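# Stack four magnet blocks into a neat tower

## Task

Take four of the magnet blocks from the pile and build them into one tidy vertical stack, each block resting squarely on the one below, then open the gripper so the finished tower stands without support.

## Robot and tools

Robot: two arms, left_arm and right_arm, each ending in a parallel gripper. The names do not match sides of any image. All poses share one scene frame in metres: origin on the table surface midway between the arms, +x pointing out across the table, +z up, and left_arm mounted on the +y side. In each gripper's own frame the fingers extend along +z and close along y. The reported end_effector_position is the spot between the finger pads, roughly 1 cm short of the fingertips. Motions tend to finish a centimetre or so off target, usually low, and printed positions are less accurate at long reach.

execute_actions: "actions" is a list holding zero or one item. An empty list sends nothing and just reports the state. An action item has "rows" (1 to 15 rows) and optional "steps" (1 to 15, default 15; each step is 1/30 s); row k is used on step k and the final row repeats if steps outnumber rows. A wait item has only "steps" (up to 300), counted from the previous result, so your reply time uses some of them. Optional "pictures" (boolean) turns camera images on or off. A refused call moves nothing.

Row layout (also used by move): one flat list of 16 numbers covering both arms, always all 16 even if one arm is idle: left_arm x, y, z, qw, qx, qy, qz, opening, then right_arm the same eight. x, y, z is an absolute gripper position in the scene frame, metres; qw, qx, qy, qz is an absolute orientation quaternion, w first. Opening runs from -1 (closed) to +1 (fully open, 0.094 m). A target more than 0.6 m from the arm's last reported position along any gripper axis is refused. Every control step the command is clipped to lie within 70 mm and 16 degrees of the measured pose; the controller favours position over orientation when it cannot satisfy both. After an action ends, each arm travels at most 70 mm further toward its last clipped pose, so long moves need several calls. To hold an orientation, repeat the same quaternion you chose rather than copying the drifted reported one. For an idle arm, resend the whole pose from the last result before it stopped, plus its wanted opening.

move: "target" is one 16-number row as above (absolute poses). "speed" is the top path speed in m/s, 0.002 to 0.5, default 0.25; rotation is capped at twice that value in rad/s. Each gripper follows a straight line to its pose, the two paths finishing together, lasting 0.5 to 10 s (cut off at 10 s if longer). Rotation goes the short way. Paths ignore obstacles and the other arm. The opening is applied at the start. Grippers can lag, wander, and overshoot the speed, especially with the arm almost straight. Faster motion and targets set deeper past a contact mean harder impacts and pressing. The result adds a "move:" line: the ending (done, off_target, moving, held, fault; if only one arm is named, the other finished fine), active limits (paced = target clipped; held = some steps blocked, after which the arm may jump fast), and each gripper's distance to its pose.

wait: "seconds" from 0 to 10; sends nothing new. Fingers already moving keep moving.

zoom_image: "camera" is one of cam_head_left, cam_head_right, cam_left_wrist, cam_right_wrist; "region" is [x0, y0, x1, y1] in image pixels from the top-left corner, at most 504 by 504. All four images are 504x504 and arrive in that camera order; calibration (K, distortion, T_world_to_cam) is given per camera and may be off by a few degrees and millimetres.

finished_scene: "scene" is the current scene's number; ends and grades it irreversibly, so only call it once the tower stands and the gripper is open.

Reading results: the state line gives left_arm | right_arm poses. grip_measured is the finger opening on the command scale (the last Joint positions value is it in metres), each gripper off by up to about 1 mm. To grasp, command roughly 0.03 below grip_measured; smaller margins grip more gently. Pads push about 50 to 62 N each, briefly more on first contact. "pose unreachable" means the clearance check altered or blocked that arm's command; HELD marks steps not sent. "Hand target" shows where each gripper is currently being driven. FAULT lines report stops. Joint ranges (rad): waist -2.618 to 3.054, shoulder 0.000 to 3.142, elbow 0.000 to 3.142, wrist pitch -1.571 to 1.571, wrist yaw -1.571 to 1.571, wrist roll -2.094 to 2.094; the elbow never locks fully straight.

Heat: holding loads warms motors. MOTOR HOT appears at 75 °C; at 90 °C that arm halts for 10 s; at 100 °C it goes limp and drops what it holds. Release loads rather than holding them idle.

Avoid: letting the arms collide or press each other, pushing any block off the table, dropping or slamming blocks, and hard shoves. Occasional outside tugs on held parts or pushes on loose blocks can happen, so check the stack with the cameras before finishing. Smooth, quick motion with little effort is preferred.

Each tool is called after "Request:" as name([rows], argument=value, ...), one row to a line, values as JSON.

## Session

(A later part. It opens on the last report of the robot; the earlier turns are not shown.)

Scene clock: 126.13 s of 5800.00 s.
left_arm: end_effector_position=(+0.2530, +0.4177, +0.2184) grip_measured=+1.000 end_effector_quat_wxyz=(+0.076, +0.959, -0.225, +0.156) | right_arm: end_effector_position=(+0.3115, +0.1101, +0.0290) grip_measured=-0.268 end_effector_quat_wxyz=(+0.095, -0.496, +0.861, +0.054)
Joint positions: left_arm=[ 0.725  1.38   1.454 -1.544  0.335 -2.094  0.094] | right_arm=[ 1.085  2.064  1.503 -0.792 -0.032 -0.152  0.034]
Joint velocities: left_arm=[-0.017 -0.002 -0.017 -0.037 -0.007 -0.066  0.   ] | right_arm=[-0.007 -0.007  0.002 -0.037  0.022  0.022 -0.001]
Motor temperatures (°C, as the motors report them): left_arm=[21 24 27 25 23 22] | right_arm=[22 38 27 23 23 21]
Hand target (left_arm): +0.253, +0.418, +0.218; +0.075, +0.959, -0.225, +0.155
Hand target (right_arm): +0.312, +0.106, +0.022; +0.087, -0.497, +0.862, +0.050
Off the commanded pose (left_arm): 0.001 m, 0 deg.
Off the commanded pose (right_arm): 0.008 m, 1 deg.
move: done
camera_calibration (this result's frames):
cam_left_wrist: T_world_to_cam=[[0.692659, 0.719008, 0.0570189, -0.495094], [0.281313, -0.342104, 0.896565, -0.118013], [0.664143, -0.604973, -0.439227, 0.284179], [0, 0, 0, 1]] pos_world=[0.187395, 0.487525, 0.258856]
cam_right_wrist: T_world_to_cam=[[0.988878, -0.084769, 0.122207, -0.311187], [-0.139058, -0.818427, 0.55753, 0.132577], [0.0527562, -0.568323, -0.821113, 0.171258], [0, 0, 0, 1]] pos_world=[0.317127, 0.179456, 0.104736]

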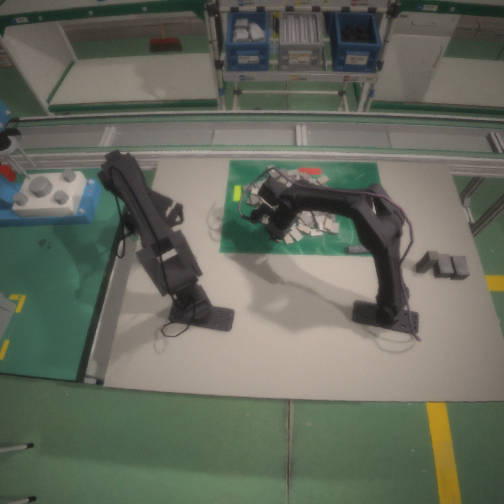

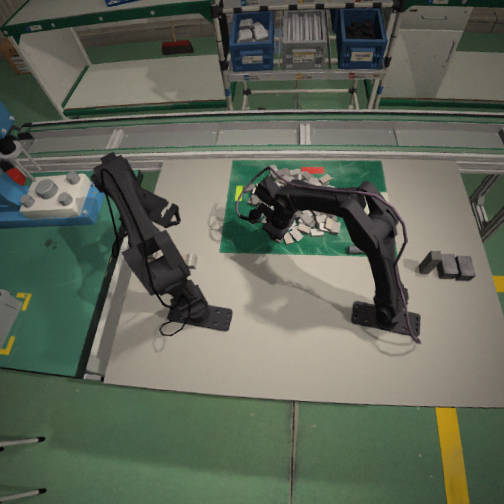

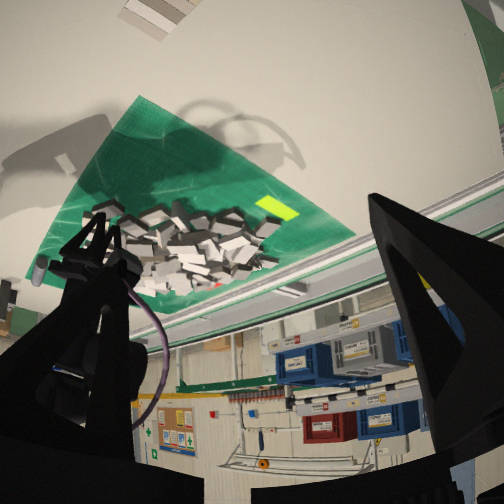

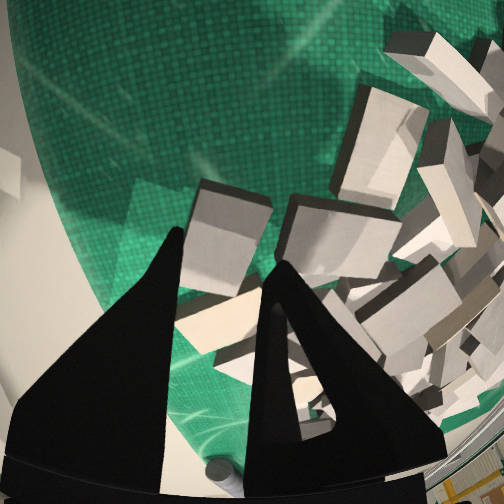

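Request:
move(target=[0.2527,0.4181,0.2182,0.075,0.959,-0.225,0.155,1, 0.306,0.112,0.003,0.087,-0.4975,0.862,0.05,-0.27], speed=0.02)

Scene clock: 129.33 s of 5800.00 s.
left_arm: end_effector_position=(+0.2530, +0.4177, +0.2184) grip_measured=+1.000 end_effector_quat_wxyz=(+0.076, +0.959, -0.225, +0.156) | right_arm: end_effector_position=(+0.3087, +0.1207, +0.0184) grip_measured=-0.269 end_effector_quat_wxyz=(+0.104, -0.501, +0.857, +0.064)
Joint positions: left_arm=[ 0.725  1.38   1.454 -1.544  0.335 -2.094  0.094] | right_arm=[ 1.101  2.083  1.481 -0.728 -0.042 -0.147  0.034]
Joint velocities: left_arm=[-0.007 -0.002 -0.017 -0.007 -0.022  0.022  0.   ] | right_arm=[ 0.002 -0.012  0.002  0.007 -0.095 -0.051  0.   ]
Motor temperatures (°C, as the motors report them): left_arm=[21 24 27 25 23 22] | right_arm=[22 37 27 23 23 21]
Hand target (left_arm): +0.253, +0.418, +0.218; +0.075, +0.959, -0.225, +0.155
Hand target (right_arm): +0.306, +0.111, +0.004; +0.087, -0.497, +0.862, +0.050
Off the commanded pose (left_arm): 0.001 m, 0 deg.
Off the commanded pose (right_arm): 0.018 m, 3 deg.
move: off_target (right_arm)
camera_calibration (this result's frames):
cam_left_wrist: T_world_to_cam=[[0.692659, 0.719008, 0.0570189, -0.495094], [0.281313, -0.342104, 0.896565, -0.118013], [0.664143, -0.604973, -0.439227, 0.284179], [0, 0, 0, 1]] pos_world=[0.187395, 0.487525, 0.258856]
cam_right_wrist: T_world_to_cam=[[0.989151, -0.0746249, 0.126538, -0.307608], [-0.131458, -0.834117, 0.535694, 0.146754], [0.0655711, -0.546517, -0.834877, 0.162447], [0, 0, 0, 1]] pos_world=[0.312911, 0.188235, 0.0959318]

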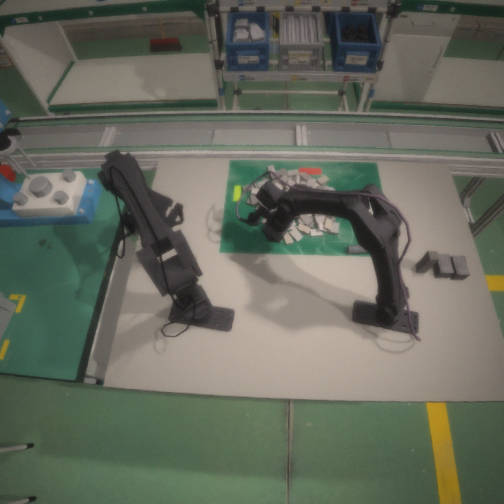

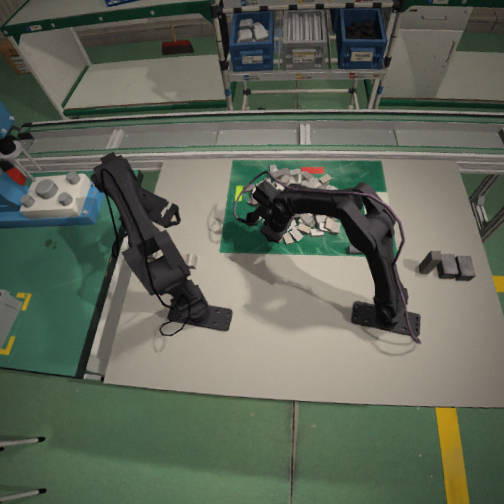

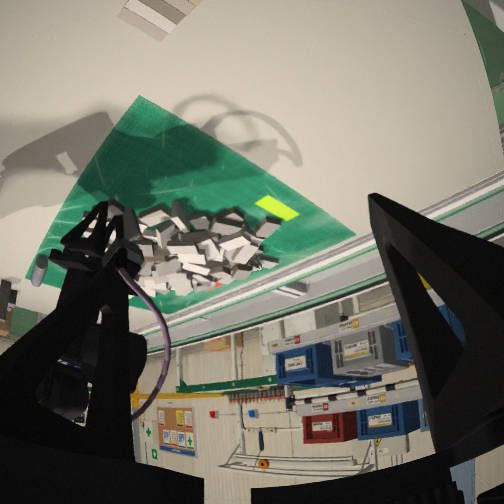

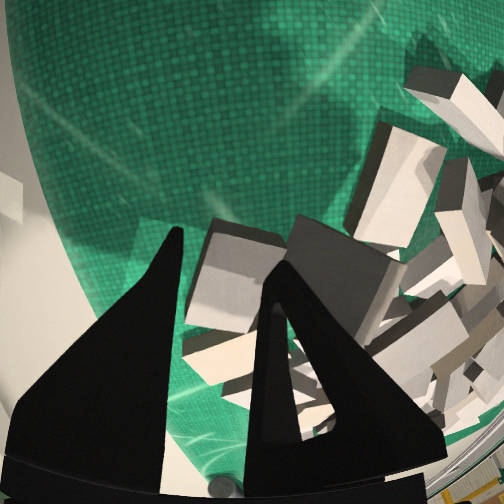

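Request:
execute_actions([
  {"rows":[[0.2527,0.4181,0.2182,0.075,0.959,-0.225,0.155,1, 0.306,0.116,0.008,0.087,-0.4975,0.862,0.05,-0.5]],"steps":15},
])

Scene clock: 132.80 s of 5800.00 s.
left_arm: end_effector_position=(+0.2530, +0.4177, +0.2184) grip_measured=+1.000 end_effector_quat_wxyz=(+0.076, +0.959, -0.225, +0.156) | right_arm: end_effector_position=(+0.3103, +0.1195, +0.0183) grip_measured=-0.498 end_effector_quat_wxyz=(+0.106, -0.499, +0.858, +0.059)
Joint positions: left_arm=[ 0.725  1.38   1.454 -1.544  0.335 -2.094  0.094] | right_arm=[ 1.101  2.083  1.481 -0.728 -0.031 -0.143  0.024]
Joint velocities: left_arm=[-0.007 -0.017 -0.002  0.022 -0.066 -0.095  0.   ] | right_arm=[ 0.002 -0.007 -0.002 -0.11  -0.081 -0.037 -0.001]
Motor temperatures (°C, as the motors report them): left_arm=[21 24 27 25 23 22] | right_arm=[22 37 27 23 23 21]
Hand target (left_arm): +0.253, +0.418, +0.218; +0.075, +0.959, -0.225, +0.155
Hand target (right_arm): +0.306, +0.116, +0.008; +0.087, -0.497, +0.862, +0.050
Off the commanded pose (left_arm): 0.001 m, 0 deg.
Off the commanded pose (right_arm): 0.012 m, 2 deg.
Steps of this call (steps 1 to 89: nothing new was sent; steps 90 to 104: all 15 steps of this action). Readings (end_effector_position):
90: left_arm (+0.2530, +0.4177, +0.2184) | right_arm (+0.3091, +0.1204, +0.0184)
91: left_arm (+0.2530, +0.4177, +0.2184) | right_arm (+0.3096, +0.1200, +0.0184)
93: left_arm (+0.2530, +0.4177, +0.2184) | right_arm (+0.3103, +0.1195, +0.0183)
97: left_arm (+0.2530, +0.4177, +0.2184) | right_arm (+0.3103, +0.1195, +0.0183)
104: the state above
camera_calibration (this result's frames):
cam_left_wrist: T_world_to_cam=[[0.692659, 0.719008, 0.0570189, -0.495094], [0.281313, -0.342104, 0.896565, -0.118013], [0.664143, -0.604973, -0.439227, 0.284179], [0, 0, 0, 1]] pos_world=[0.187395, 0.487525, 0.258856]
cam_right_wrist: T_world_to_cam=[[0.987642, -0.0804605, 0.134498, -0.308214], [-0.141116, -0.829906, 0.539762, 0.148413], [0.0681915, -0.552071, -0.831004, 0.161409], [0, 0, 0, 1]] pos_world=[0.314341, 0.187479, 0.0954777]

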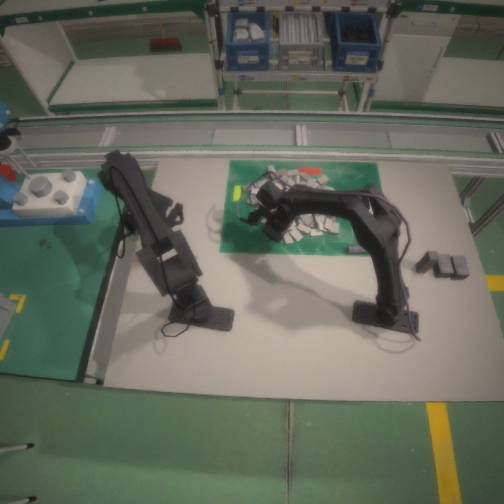

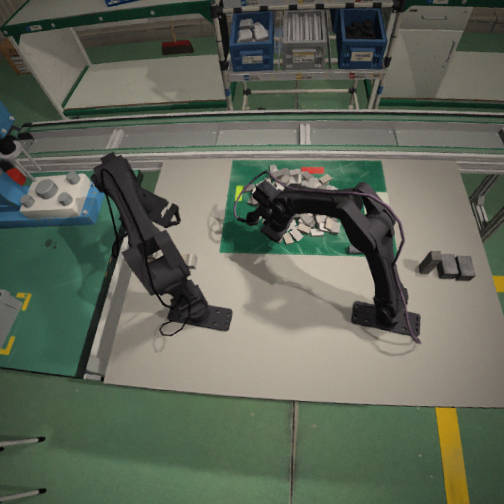

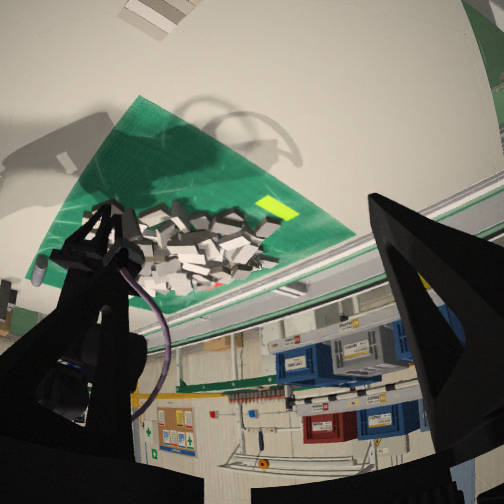

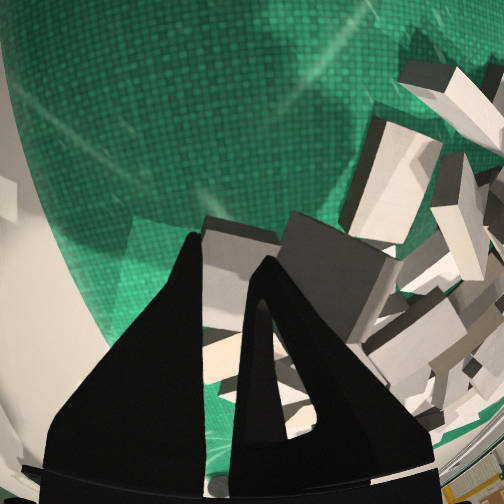

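Request:
move(target=[0.2527,0.4181,0.2182,0.075,0.959,-0.225,0.155,1, 0.315,0.122,0.06,0.087,-0.4975,0.862,0.05,-0.5], speed=0.1)

Request:
move(target=[0.2527,0.4181,0.2182,0.075,0.959,-0.225,0.155,1, 0.366,0.138,0.05,0.087,-0.4975,0.862,0.05,-0.27], speed=0.1)

Scene clock: 139.13 s of 5800.00 s.
left_arm: end_effector_position=(+0.2530, +0.4177, +0.2184) grip_measured=+1.000 end_effector_quat_wxyz=(+0.076, +0.959, -0.225, +0.156) | right_arm: end_effector_position=(+0.3144, +0.1248, +0.0615) grip_measured=-0.498 end_effector_quat_wxyz=(+0.095, -0.499, +0.860, +0.055)
Joint positions: left_arm=[ 0.725  1.38   1.454 -1.544  0.335 -2.094  0.094] | right_arm=[ 1.101  2.083  1.664 -0.934 -0.031 -0.143  0.024]
Joint velocities: left_arm=[-0.007 -0.002 -0.017 -0.007 -0.037 -0.051  0.   ] | right_arm=[-0.007  0.002 -0.007  0.037  0.037  0.051 -0.   ]
Motor temperatures (°C, as the motors report them): left_arm=[21 24 27 25 23 22] | right_arm=[22 36 28 23 23 21]
Hand target (left_arm): +0.253, +0.418, +0.218; +0.075, +0.959, -0.225, +0.155
Hand target (right_arm): +0.315, +0.122, +0.060; +0.087, -0.497, +0.862, +0.050
Off the commanded pose (left_arm): 0.001 m, 0 deg.
Off the commanded pose (right_arm): 0.003 m, 1 deg.
After step 90, 2.27 s passed at rest.
move: done
camera_calibration (this result's frames):
cam_left_wrist: T_world_to_cam=[[0.692659, 0.719008, 0.0570189, -0.495094], [0.281313, -0.342104, 0.896565, -0.118013], [0.664143, -0.604973, -0.439227, 0.284179], [0, 0, 0, 1]] pos_world=[0.187395, 0.487525, 0.258856]
cam_right_wrist: T_world_to_cam=[[0.98946, -0.0784869, 0.121687, -0.317687], [-0.133511, -0.819835, 0.556817, 0.125369], [0.0560608, -0.567195, -0.821674, 0.205004], [0, 0, 0, 1]] pos_world=[0.319584, 0.194125, 0.137297]

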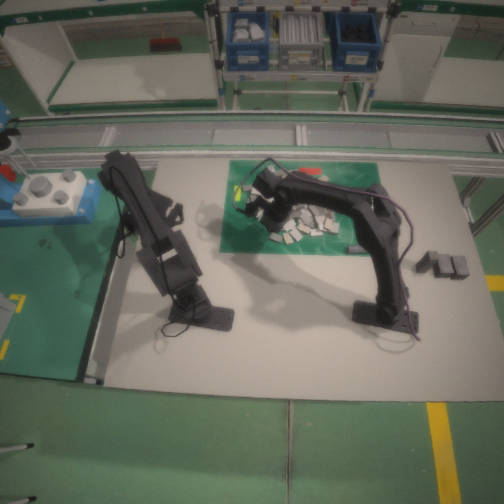

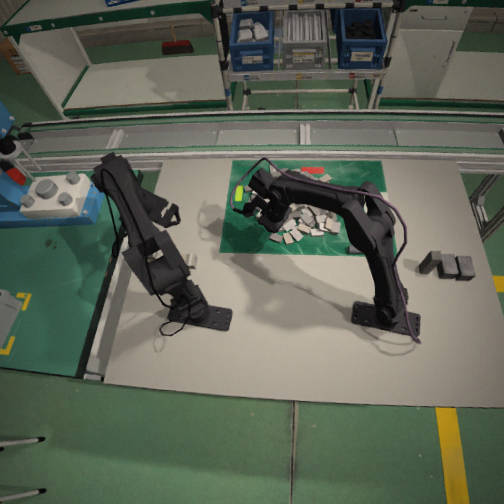

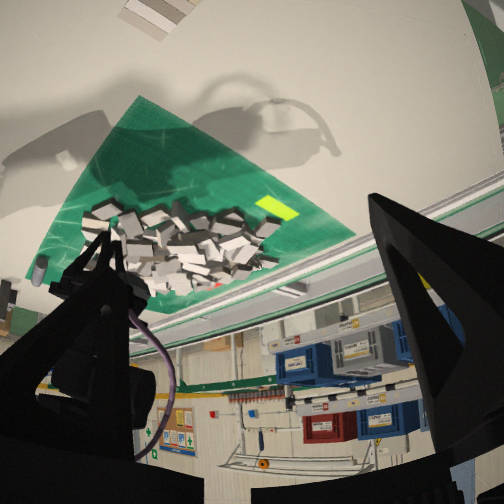

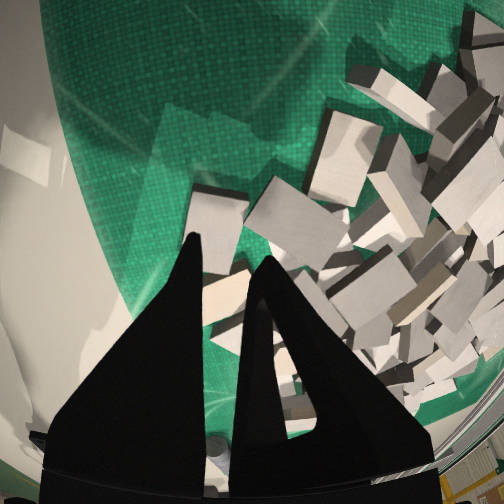

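Scene clock: 140.17 s of 5800.00 s.
left_arm: end_effector_position=(+0.2530, +0.4177, +0.2184) grip_measured=+1.000 end_effector_quat_wxyz=(+0.076, +0.959, -0.225, +0.156) | right_arm: end_effector_position=(+0.3667, +0.1399, +0.0514) grip_measured=-0.272 end_effector_quat_wxyz=(+0.097, -0.495, +0.862, +0.049)
Joint positions: left_arm=[ 0.725  1.38   1.454 -1.544  0.335 -2.094  0.094] | right_arm=[ 1.037  2.279  1.939 -1.014 -0.032 -0.197  0.034]
Joint velocities: left_arm=[ 0.002  0.007 -0.007 -0.051 -0.066  0.007  0.   ] | right_arm=[-0.002 -0.002  0.012 -0.007 -0.007 -0.007  0.001]
Motor temperatures (°C, as the motors report them): left_arm=[21 24 27 25 23 22] | right_arm=[22 37 28 23 23 21]
Hand target (left_arm): +0.253, +0.418, +0.218; +0.075, +0.959, -0.225, +0.155
Hand target (right_arm): +0.365, +0.139, +0.050; +0.087, -0.497, +0.862, +0.051
Off the commanded pose (left_arm): 0.001 m, 0 deg.
Off the commanded pose (right_arm): 0.002 m, 1 deg.
move: done
camera_calibration (this result's frames):
cam_left_wrist: T_world_to_cam=[[0.692659, 0.719008, 0.0570189, -0.495094], [0.281313, -0.342104, 0.896565, -0.118013], [0.664143, -0.604973, -0.439227, 0.284179], [0, 0, 0, 1]] pos_world=[0.187395, 0.487525, 0.258856]
cam_right_wrist: T_world_to_cam=[[0.987433, -0.0889209, 0.130649, -0.365253], [-0.147596, -0.81439, 0.561234, 0.154517], [0.0564939, -0.573465, -0.81728, 0.202872], [0, 0, 0, 1]] pos_world=[0.372008, 0.209698, 0.126803]

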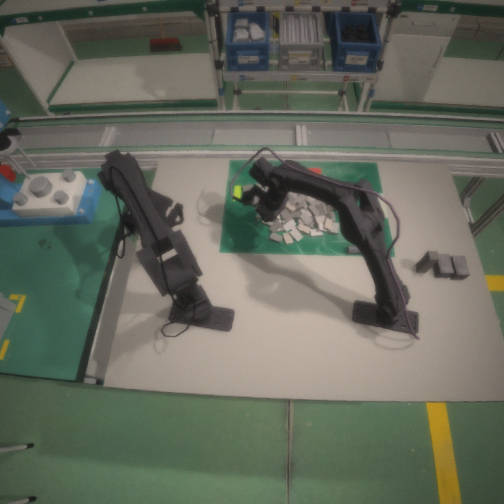

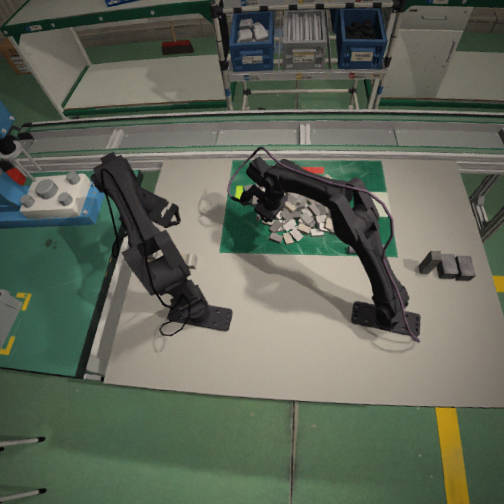

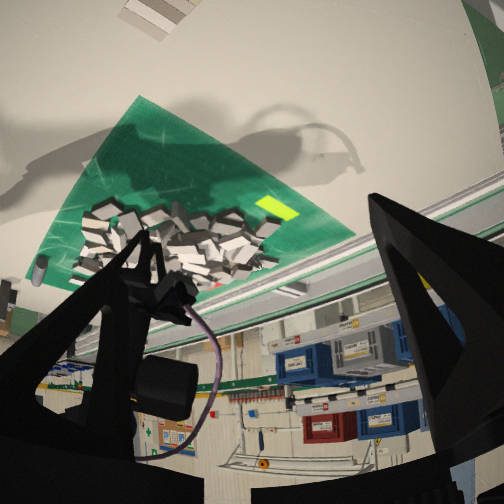

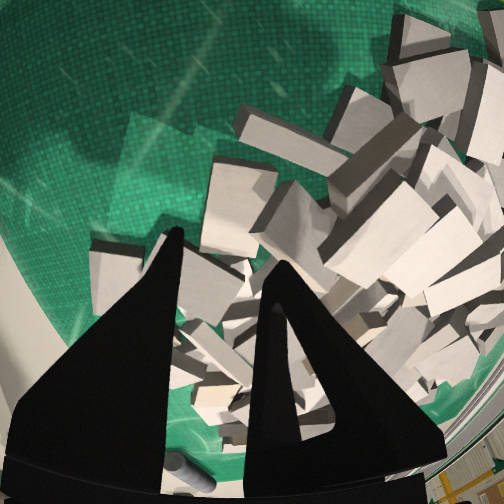

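Request:
move(target=[0.2527,0.4181,0.2182,0.075,0.959,-0.225,0.155,1, 0.40,0.085,0.075,0.075,-0.66,0.748,0.066,-0.6], speed=0.12)

Request:
move(target=[0.2527,0.4181,0.2182,0.075,0.959,-0.225,0.155,1, 0.40,0.085,0.03,0.075,-0.66,0.748,0.066,-0.6], speed=0.03)

Scene clock: 145.17 s of 5800.00 s.
left_arm: end_effector_position=(+0.2530, +0.4177, +0.2184) grip_measured=+1.000 end_effector_quat_wxyz=(+0.076, +0.959, -0.225, +0.156) | right_arm: end_effector_position=(+0.4019, +0.0863, +0.0727) grip_measured=-0.598 end_effector_quat_wxyz=(-0.080, +0.656, -0.748, -0.061)
Joint positions: left_arm=[ 0.725  1.38   1.454 -1.544  0.335 -2.094  0.094] | right_arm=[ 0.873  2.279  2.029 -1.166 -0.128 -0.752  0.019]
Joint velocities: left_arm=[-0.007 -0.002 -0.012 -0.022  0.007 -0.007  0.   ] | right_arm=[ 0.007 -0.017  0.012  0.007 -0.022 -0.066  0.001]
Motor temperatures (°C, as the motors report them): left_arm=[21 24 27 25 23 22] | right_arm=[22 38 29 23 23 21]
Hand target (left_arm): +0.253, +0.418, +0.218; +0.075, +0.959, -0.225, +0.155
Hand target (right_arm): +0.401, +0.086, +0.075; +0.076, -0.658, +0.746, +0.068
Off the commanded pose (left_arm): 0.001 m, 0 deg.
Off the commanded pose (right_arm): 0.003 m, 1 deg.
move: done
camera_calibration (this result's frames):
cam_left_wrist: T_world_to_cam=[[0.692659, 0.719008, 0.0570189, -0.495094], [0.281313, -0.342104, 0.896565, -0.118013], [0.664143, -0.604973, -0.439227, 0.284179], [0, 0, 0, 1]] pos_world=[0.187395, 0.487525, 0.258856]
cam_right_wrist: T_world_to_cam=[[0.945, 0.302269, 0.12493, -0.423892], [0.179116, -0.797876, 0.575596, -0.0296317], [0.273664, -0.521562, -0.808134, 0.0951782], [0, 0, 0, 1]] pos_world=[0.379839, 0.154129, 0.14693]

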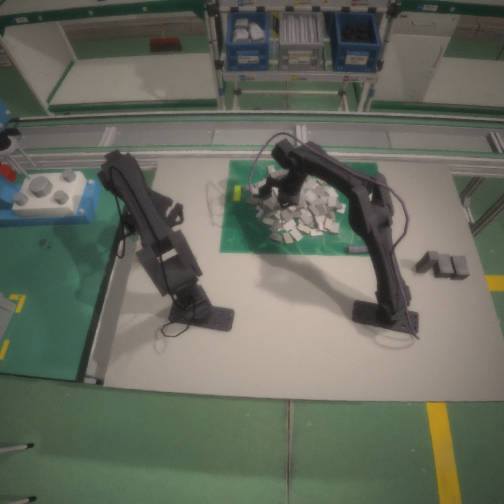

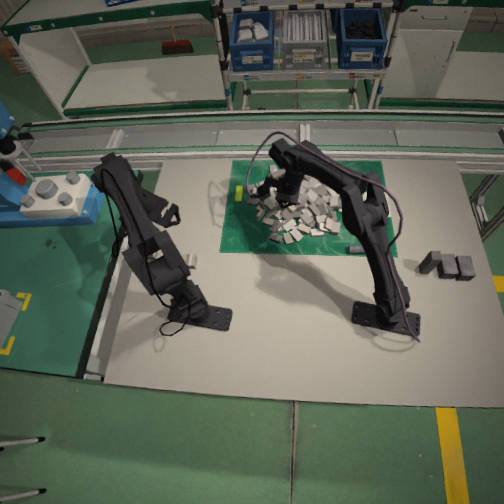

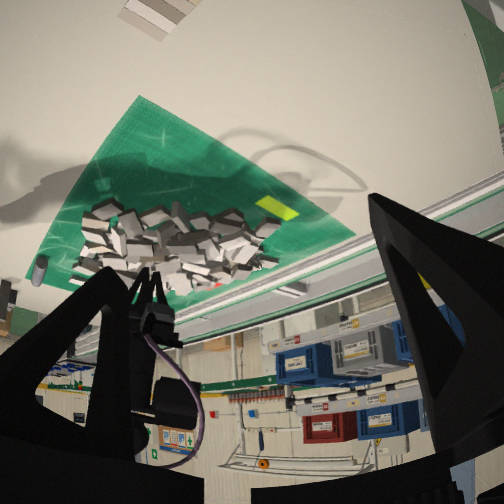

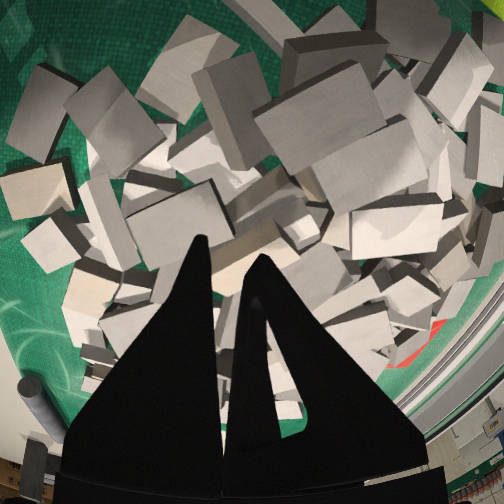

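Scene clock: 146.83 s of 5800.00 s.
left_arm: end_effector_position=(+0.2530, +0.4177, +0.2184) grip_measured=+1.000 end_effector_quat_wxyz=(+0.076, +0.959, -0.225, +0.156) | right_arm: end_effector_position=(+0.4015, +0.0864, +0.0417) grip_measured=-0.598 end_effector_quat_wxyz=(-0.084, +0.657, -0.747, -0.061)
Joint positions: left_arm=[ 0.725  1.38   1.454 -1.544  0.335 -2.094  0.094] | right_arm=[ 0.873  2.279  1.905 -1.033 -0.13  -0.754  0.019]
Joint velocities: left_arm=[ 0.012 -0.017 -0.012 -0.007 -0.022 -0.037  0.   ] | right_arm=[-0.007 -0.007 -0.002  0.037 -0.066  0.022 -0.001]
Motor temperatures (°C, as the motors report them): left_arm=[21 24 27 25 23 22] | right_arm=[22 38 28 23 23 21]
Hand target (left_arm): +0.253, +0.418, +0.218; +0.075, +0.959, -0.225, +0.155
Hand target (right_arm): +0.399, +0.084, +0.030; +0.075, -0.658, +0.746, +0.066
Off the commanded pose (left_arm): 0.001 m, 0 deg.
Off the commanded pose (right_arm): 0.012 m, 1 deg.
move: off_target (right_arm)
camera_calibration (this result's frames):
cam_left_wrist: T_world_to_cam=[[0.692659, 0.719008, 0.0570189, -0.495094], [0.281313, -0.342104, 0.896565, -0.118013], [0.664143, -0.604973, -0.439227, 0.284179], [0, 0, 0, 1]] pos_world=[0.187395, 0.487525, 0.258856]
cam_right_wrist: T_world_to_cam=[[0.943345, 0.304153, 0.13263, -0.419545], [0.177886, -0.800993, 0.571635, -0.0107383], [0.2801, -0.515656, -0.809718, 0.067228], [0, 0, 0, 1]] pos_world=[0.378855, 0.153671, 0.116218]

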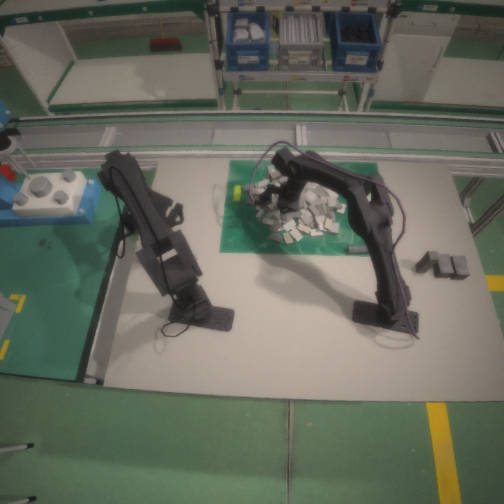

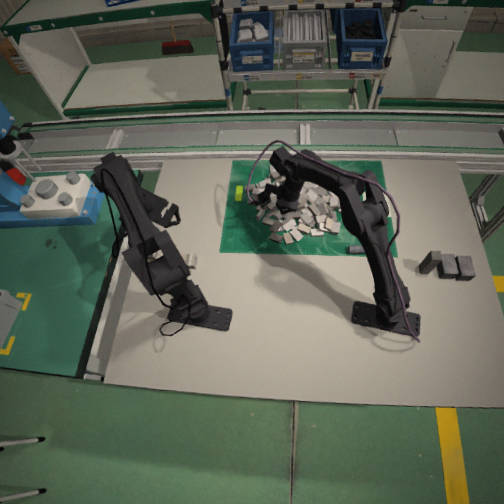

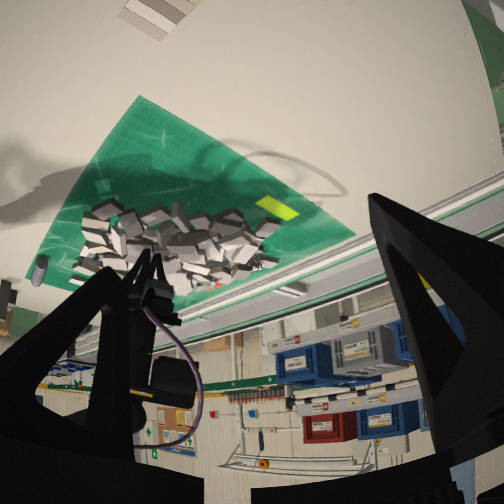

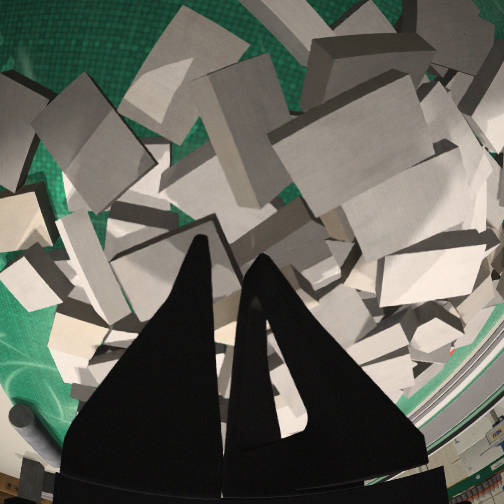

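Rake toward +y, descending.

Request:
move(target=[0.2527,0.4181,0.2182,0.075,0.959,-0.225,0.155,1, 0.39,0.20,0.012,0.075,-0.66,0.748,0.066,-0.6], speed=0.05)

Request:
move(target=[0.2527,0.4181,0.2182,0.075,0.959,-0.225,0.155,1, 0.37,0.15,0.13,0.075,-0.66,0.748,0.066,-0.2], speed=0.15)

Scene clock: 151.23 s of 5800.00 s.
left_arm: end_effector_position=(+0.2530, +0.4177, +0.2184) grip_measured=+1.000 end_effector_quat_wxyz=(+0.076, +0.959, -0.225, +0.156) | right_arm: end_effector_position=(+0.3961, +0.2025, +0.0182) grip_measured=-0.598 end_effector_quat_wxyz=(-0.096, +0.659, -0.743, -0.066)
Joint positions: left_arm=[ 0.725  1.38   1.454 -1.544  0.335 -2.094  0.094] | right_arm=[ 1.048  2.729  2.631 -1.265 -0.107 -0.587  0.019]
Joint velocities: left_arm=[ 0.002  0.002  0.017  0.007 -0.022 -0.007  0.   ] | right_arm=[-0.017  0.042  0.09  -0.081 -0.051  0.007 -0.   ]
Motor temperatures (°C, as the motors report them): left_arm=[21 24 27 25 23 22] | right_arm=[22 38 29 23 23 21]
Hand target (left_arm): +0.253, +0.418, +0.218; +0.075, +0.959, -0.225, +0.155
Hand target (right_arm): +0.389, +0.199, +0.011; +0.077, -0.658, +0.746, +0.064
Off the commanded pose (left_arm): 0.001 m, 0 deg.
Off the commanded pose (right_arm): 0.009 m, 2 deg.
move: done
camera_calibration (this result's frames):
cam_left_wrist: T_world_to_cam=[[0.692659, 0.719008, 0.0570189, -0.495094], [0.281313, -0.342104, 0.896565, -0.118013], [0.664143, -0.604973, -0.439227, 0.284179], [0, 0, 0, 1]] pos_world=[0.187395, 0.487525, 0.258856]
cam_right_wrist: T_world_to_cam=[[0.939401, 0.30791, 0.150719, -0.446138], [0.177248, -0.812563, 0.55527, 0.0995325], [0.293442, -0.494907, -0.817899, 0.100226], [0, 0, 0, 1]] pos_world=[0.37205, 0.267849, 0.0939487]

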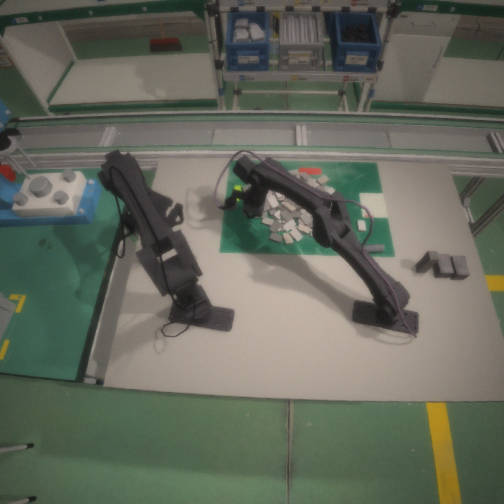

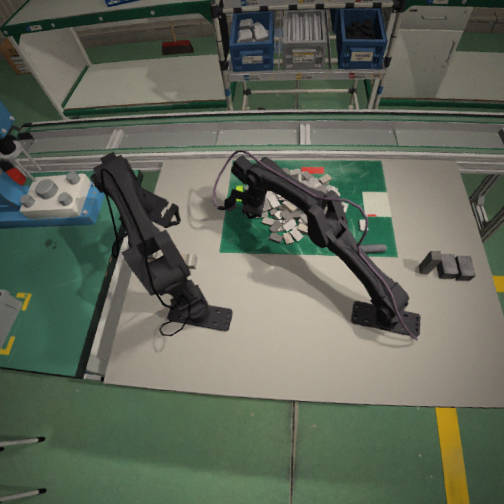

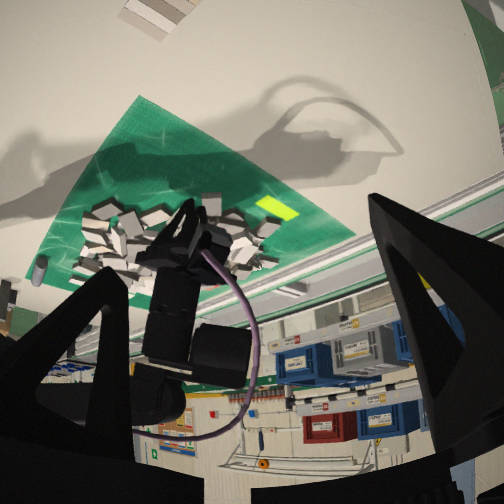

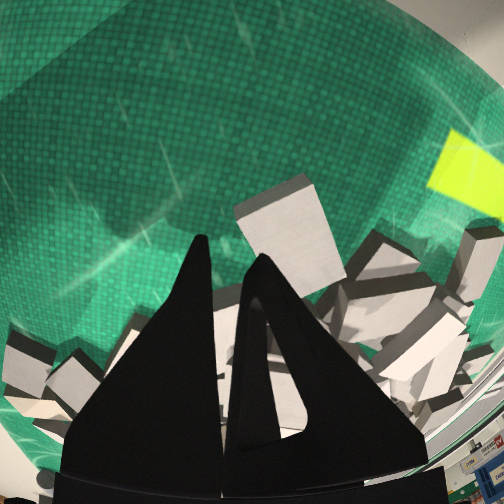

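Scene clock: 152.70 s of 5800.00 s.
left_arm: end_effector_position=(+0.2530, +0.4177, +0.2184) grip_measured=+1.000 end_effector_quat_wxyz=(+0.076, +0.959, -0.225, +0.156) | right_arm: end_effector_position=(+0.3723, +0.1546, +0.1255) grip_measured=-0.202 end_effector_quat_wxyz=(-0.080, +0.658, -0.746, -0.064)
Joint positions: left_arm=[ 0.725  1.38   1.454 -1.544  0.335 -2.094  0.094] | right_arm=[ 1.02   2.525  2.684 -1.557 -0.11  -0.61   0.038]
Joint velocities: left_arm=[ 0.002 -0.002 -0.002  0.007  0.007 -0.022  0.   ] | right_arm=[ 0.002 -0.007  0.002 -0.051  0.051  0.007 -0.   ]
Motor temperatures (°C, as the motors report them): left_arm=[21 24 27 25 23 22] | right_arm=[22 39 29 23 23 21]
Hand target (left_arm): +0.253, +0.418, +0.218; +0.075, +0.959, -0.225, +0.155
Hand target (right_arm): +0.371, +0.151, +0.131; +0.078, -0.658, +0.746, +0.067
Off the commanded pose (left_arm): 0.001 m, 0 deg.
Off the commanded pose (right_arm): 0.007 m, 1 deg.
joint sent to its limit (right arm) — the command would take joint 4 (wrist pitch) past its lower limit, so that joint was sent only as far as its limit.
move: done
camera_calibration (this result's frames):
cam_left_wrist: T_world_to_cam=[[0.692659, 0.719008, 0.0570189, -0.495094], [0.281313, -0.342104, 0.896565, -0.118013], [0.664143, -0.604973, -0.439227, 0.284179], [0, 0, 0, 1]] pos_world=[0.187395, 0.487525, 0.258856]
cam_right_wrist: T_world_to_cam=[[0.94364, 0.307102, 0.123418, -0.423229], [0.185541, -0.799632, 0.571108, -0.00181397], [0.274077, -0.516021, -0.811544, 0.18098], [0, 0, 0, 1]] pos_world=[0.35011, 0.221913, 0.200143]

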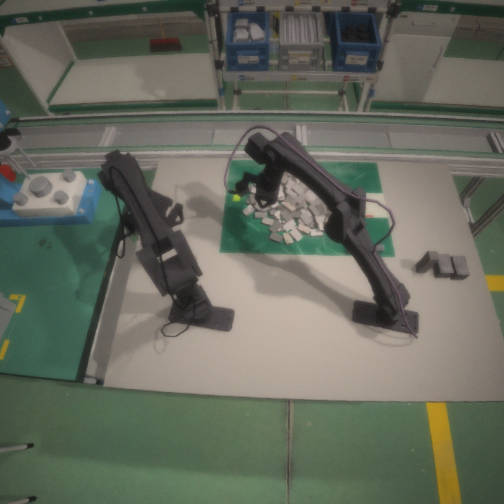

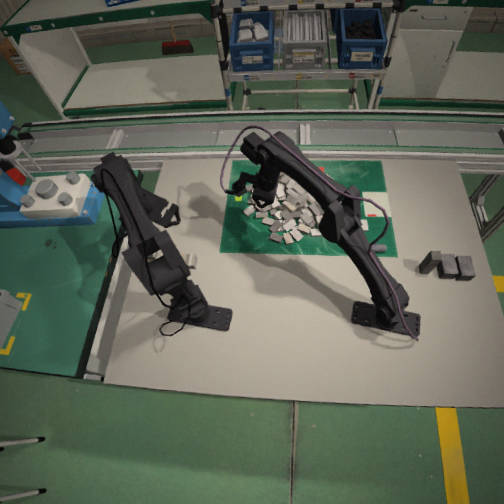

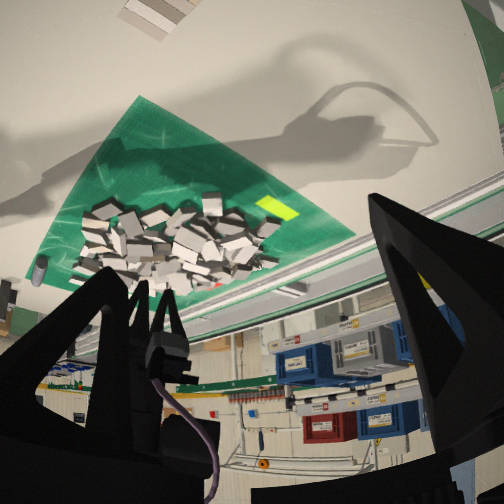

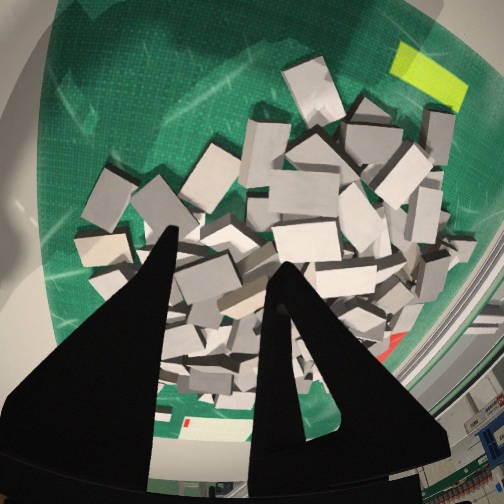

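Request:
move(target=[0.2527,0.4181,0.2182,0.075,0.959,-0.225,0.155,1, 0.373,0.140,0.045,0.084,-0.542,0.834,0.0545,-0.25], speed=0.12)

Scene clock: 167.03 s of 5800.00 s.
left_arm: end_effector_position=(+0.2530, +0.4177, +0.2184) grip_measured=+1.000 end_effector_quat_wxyz=(+0.076, +0.959, -0.225, +0.156) | right_arm: end_effector_position=(+0.3700, +0.1418, +0.0397) grip_measured=-0.248 end_effector_quat_wxyz=(+0.077, -0.548, +0.831, +0.056)
Joint positions: left_arm=[ 0.725  1.38   1.454 -1.544  0.335 -2.094  0.094] | right_arm=[ 1.02   2.347  2.015 -1.063 -0.071 -0.334  0.035]
Joint velocities: left_arm=[ 0.002  0.002  0.007  0.007  0.007 -0.11   0.   ] | right_arm=[-0.017  0.002  0.007 -0.081 -0.051 -0.066 -0.001]
Motor temperatures (°C, as the motors report them): left_arm=[21 24 27 25 23 22] | right_arm=[22 43 29 23 23 21]
Hand target (left_arm): +0.253, +0.418, +0.218; +0.075, +0.959, -0.225, +0.155
Hand target (right_arm): +0.372, +0.139, +0.045; +0.084, -0.542, +0.834, +0.054
Off the commanded pose (left_arm): 0.001 m, 0 deg.
Off the commanded pose (right_arm): 0.006 m, 1 deg.
After step 90, 9.53 s passed at rest.
move: done
camera_calibration (this result's frames):
cam_left_wrist: T_world_to_cam=[[0.692659, 0.719008, 0.0570189, -0.495094], [0.281313, -0.342104, 0.896565, -0.118013], [0.664143, -0.604973, -0.439227, 0.284179], [0, 0, 0, 1]] pos_world=[0.187395, 0.487525, 0.258856]
cam_right_wrist: T_world_to_cam=[[0.994245, 0.0378164, 0.100236, -0.386115], [-0.0272018, -0.815854, 0.577618, 0.118146], [0.103621, -0.57702, -0.81013, 0.177009], [0, 0, 0, 1]] pos_world=[0.368765, 0.213129, 0.11386]

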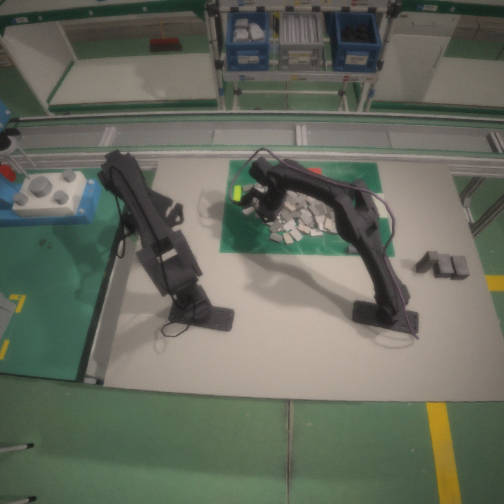

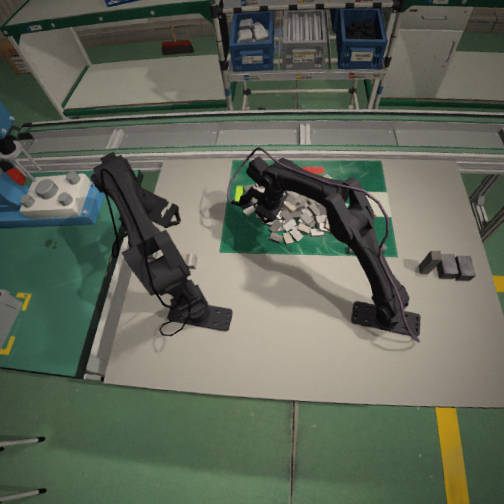

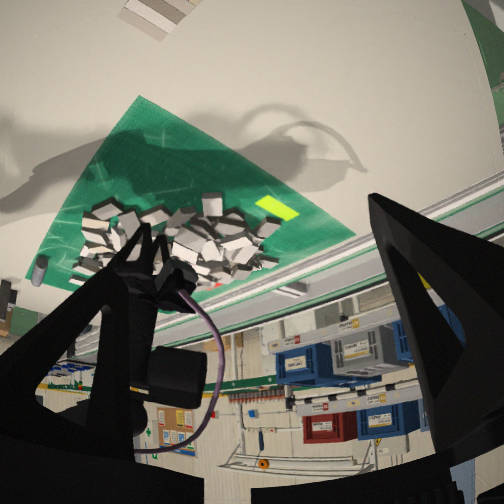

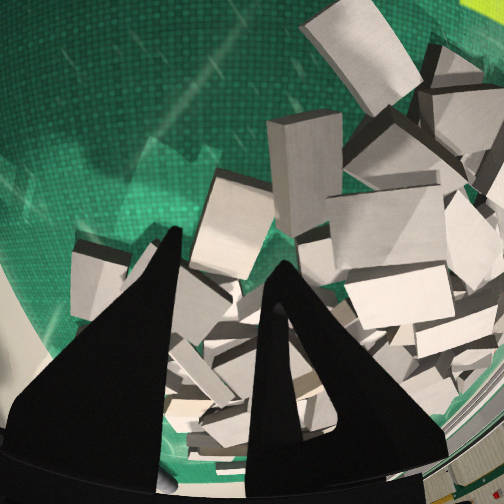

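Request:
move(target=[0.2527,0.4181,0.2182,0.075,0.959,-0.225,0.155,1, 0.374,0.137,0.004,0.084,-0.542,0.834,0.0545,-0.27], speed=0.035)

Scene clock: 170.73 s of 5800.00 s.
left_arm: end_effector_position=(+0.2530, +0.4177, +0.2184) grip_measured=+1.000 end_effector_quat_wxyz=(+0.076, +0.959, -0.225, +0.156) | right_arm: end_effector_position=(+0.3702, +0.1414, +0.0173) grip_measured=-0.268 end_effector_quat_wxyz=(+0.086, -0.547, +0.831, +0.057)
Joint positions: left_arm=[ 0.725  1.38   1.454 -1.544  0.335 -2.094  0.094] | right_arm=[ 1.02   2.339  1.908 -0.944 -0.07  -0.333  0.034]
Joint velocities: left_arm=[-0.002 -0.007  0.002 -0.051  0.037 -0.007  0.   ] | right_arm=[ 0.002 -0.002  0.012 -0.051 -0.051 -0.051 -0.002]
Motor temperatures (°C, as the motors report them): left_arm=[21 24 27 25 23 22] | right_arm=[22 43 28 23 23 21]
Hand target (left_arm): +0.253, +0.418, +0.218; +0.075, +0.959, -0.225, +0.155
Hand target (right_arm): +0.373, +0.137, +0.004; +0.084, -0.542, +0.834, +0.055
Off the commanded pose (left_arm): 0.001 m, 0 deg.
Off the commanded pose (right_arm): 0.015 m, 1 deg.
move: off_target (right_arm)
camera_calibration (this result's frames):
cam_left_wrist: T_world_to_cam=[[0.692659, 0.719008, 0.0570189, -0.495094], [0.281313, -0.342104, 0.896565, -0.118013], [0.664143, -0.604973, -0.439227, 0.284179], [0, 0, 0, 1]] pos_world=[0.187395, 0.487525, 0.258856]
cam_right_wrist: T_world_to_cam=[[0.992714, 0.0349168, 0.115325, -0.383412], [-0.0367515, -0.82375, 0.56576, 0.135622], [0.114754, -0.565876, -0.816465, 0.153041], [0, 0, 0, 1]] pos_world=[0.368041, 0.211708, 0.0924405]

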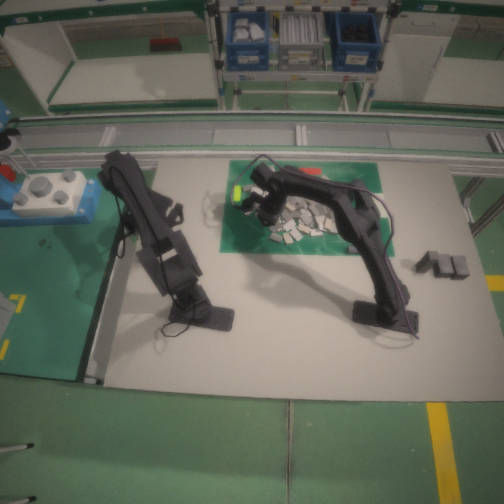

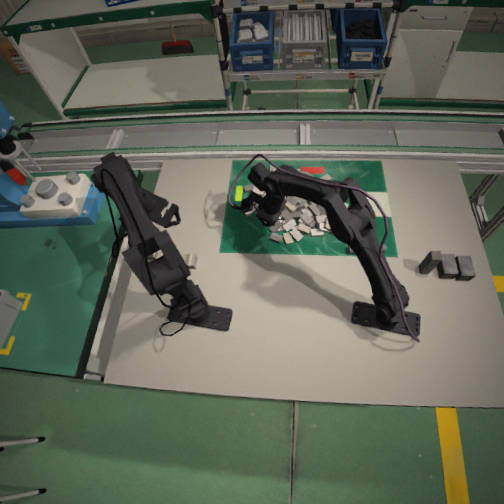

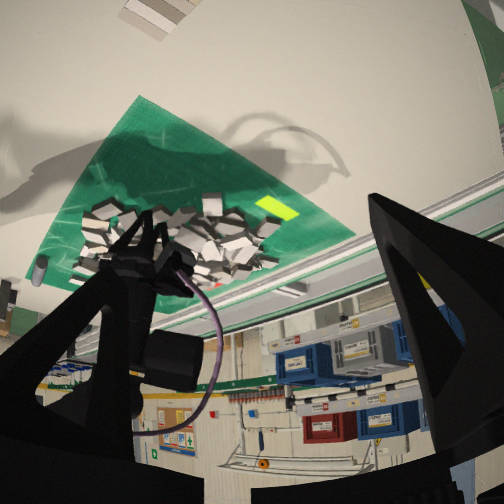

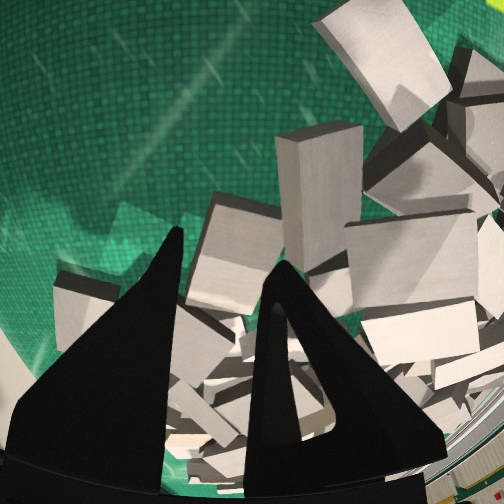

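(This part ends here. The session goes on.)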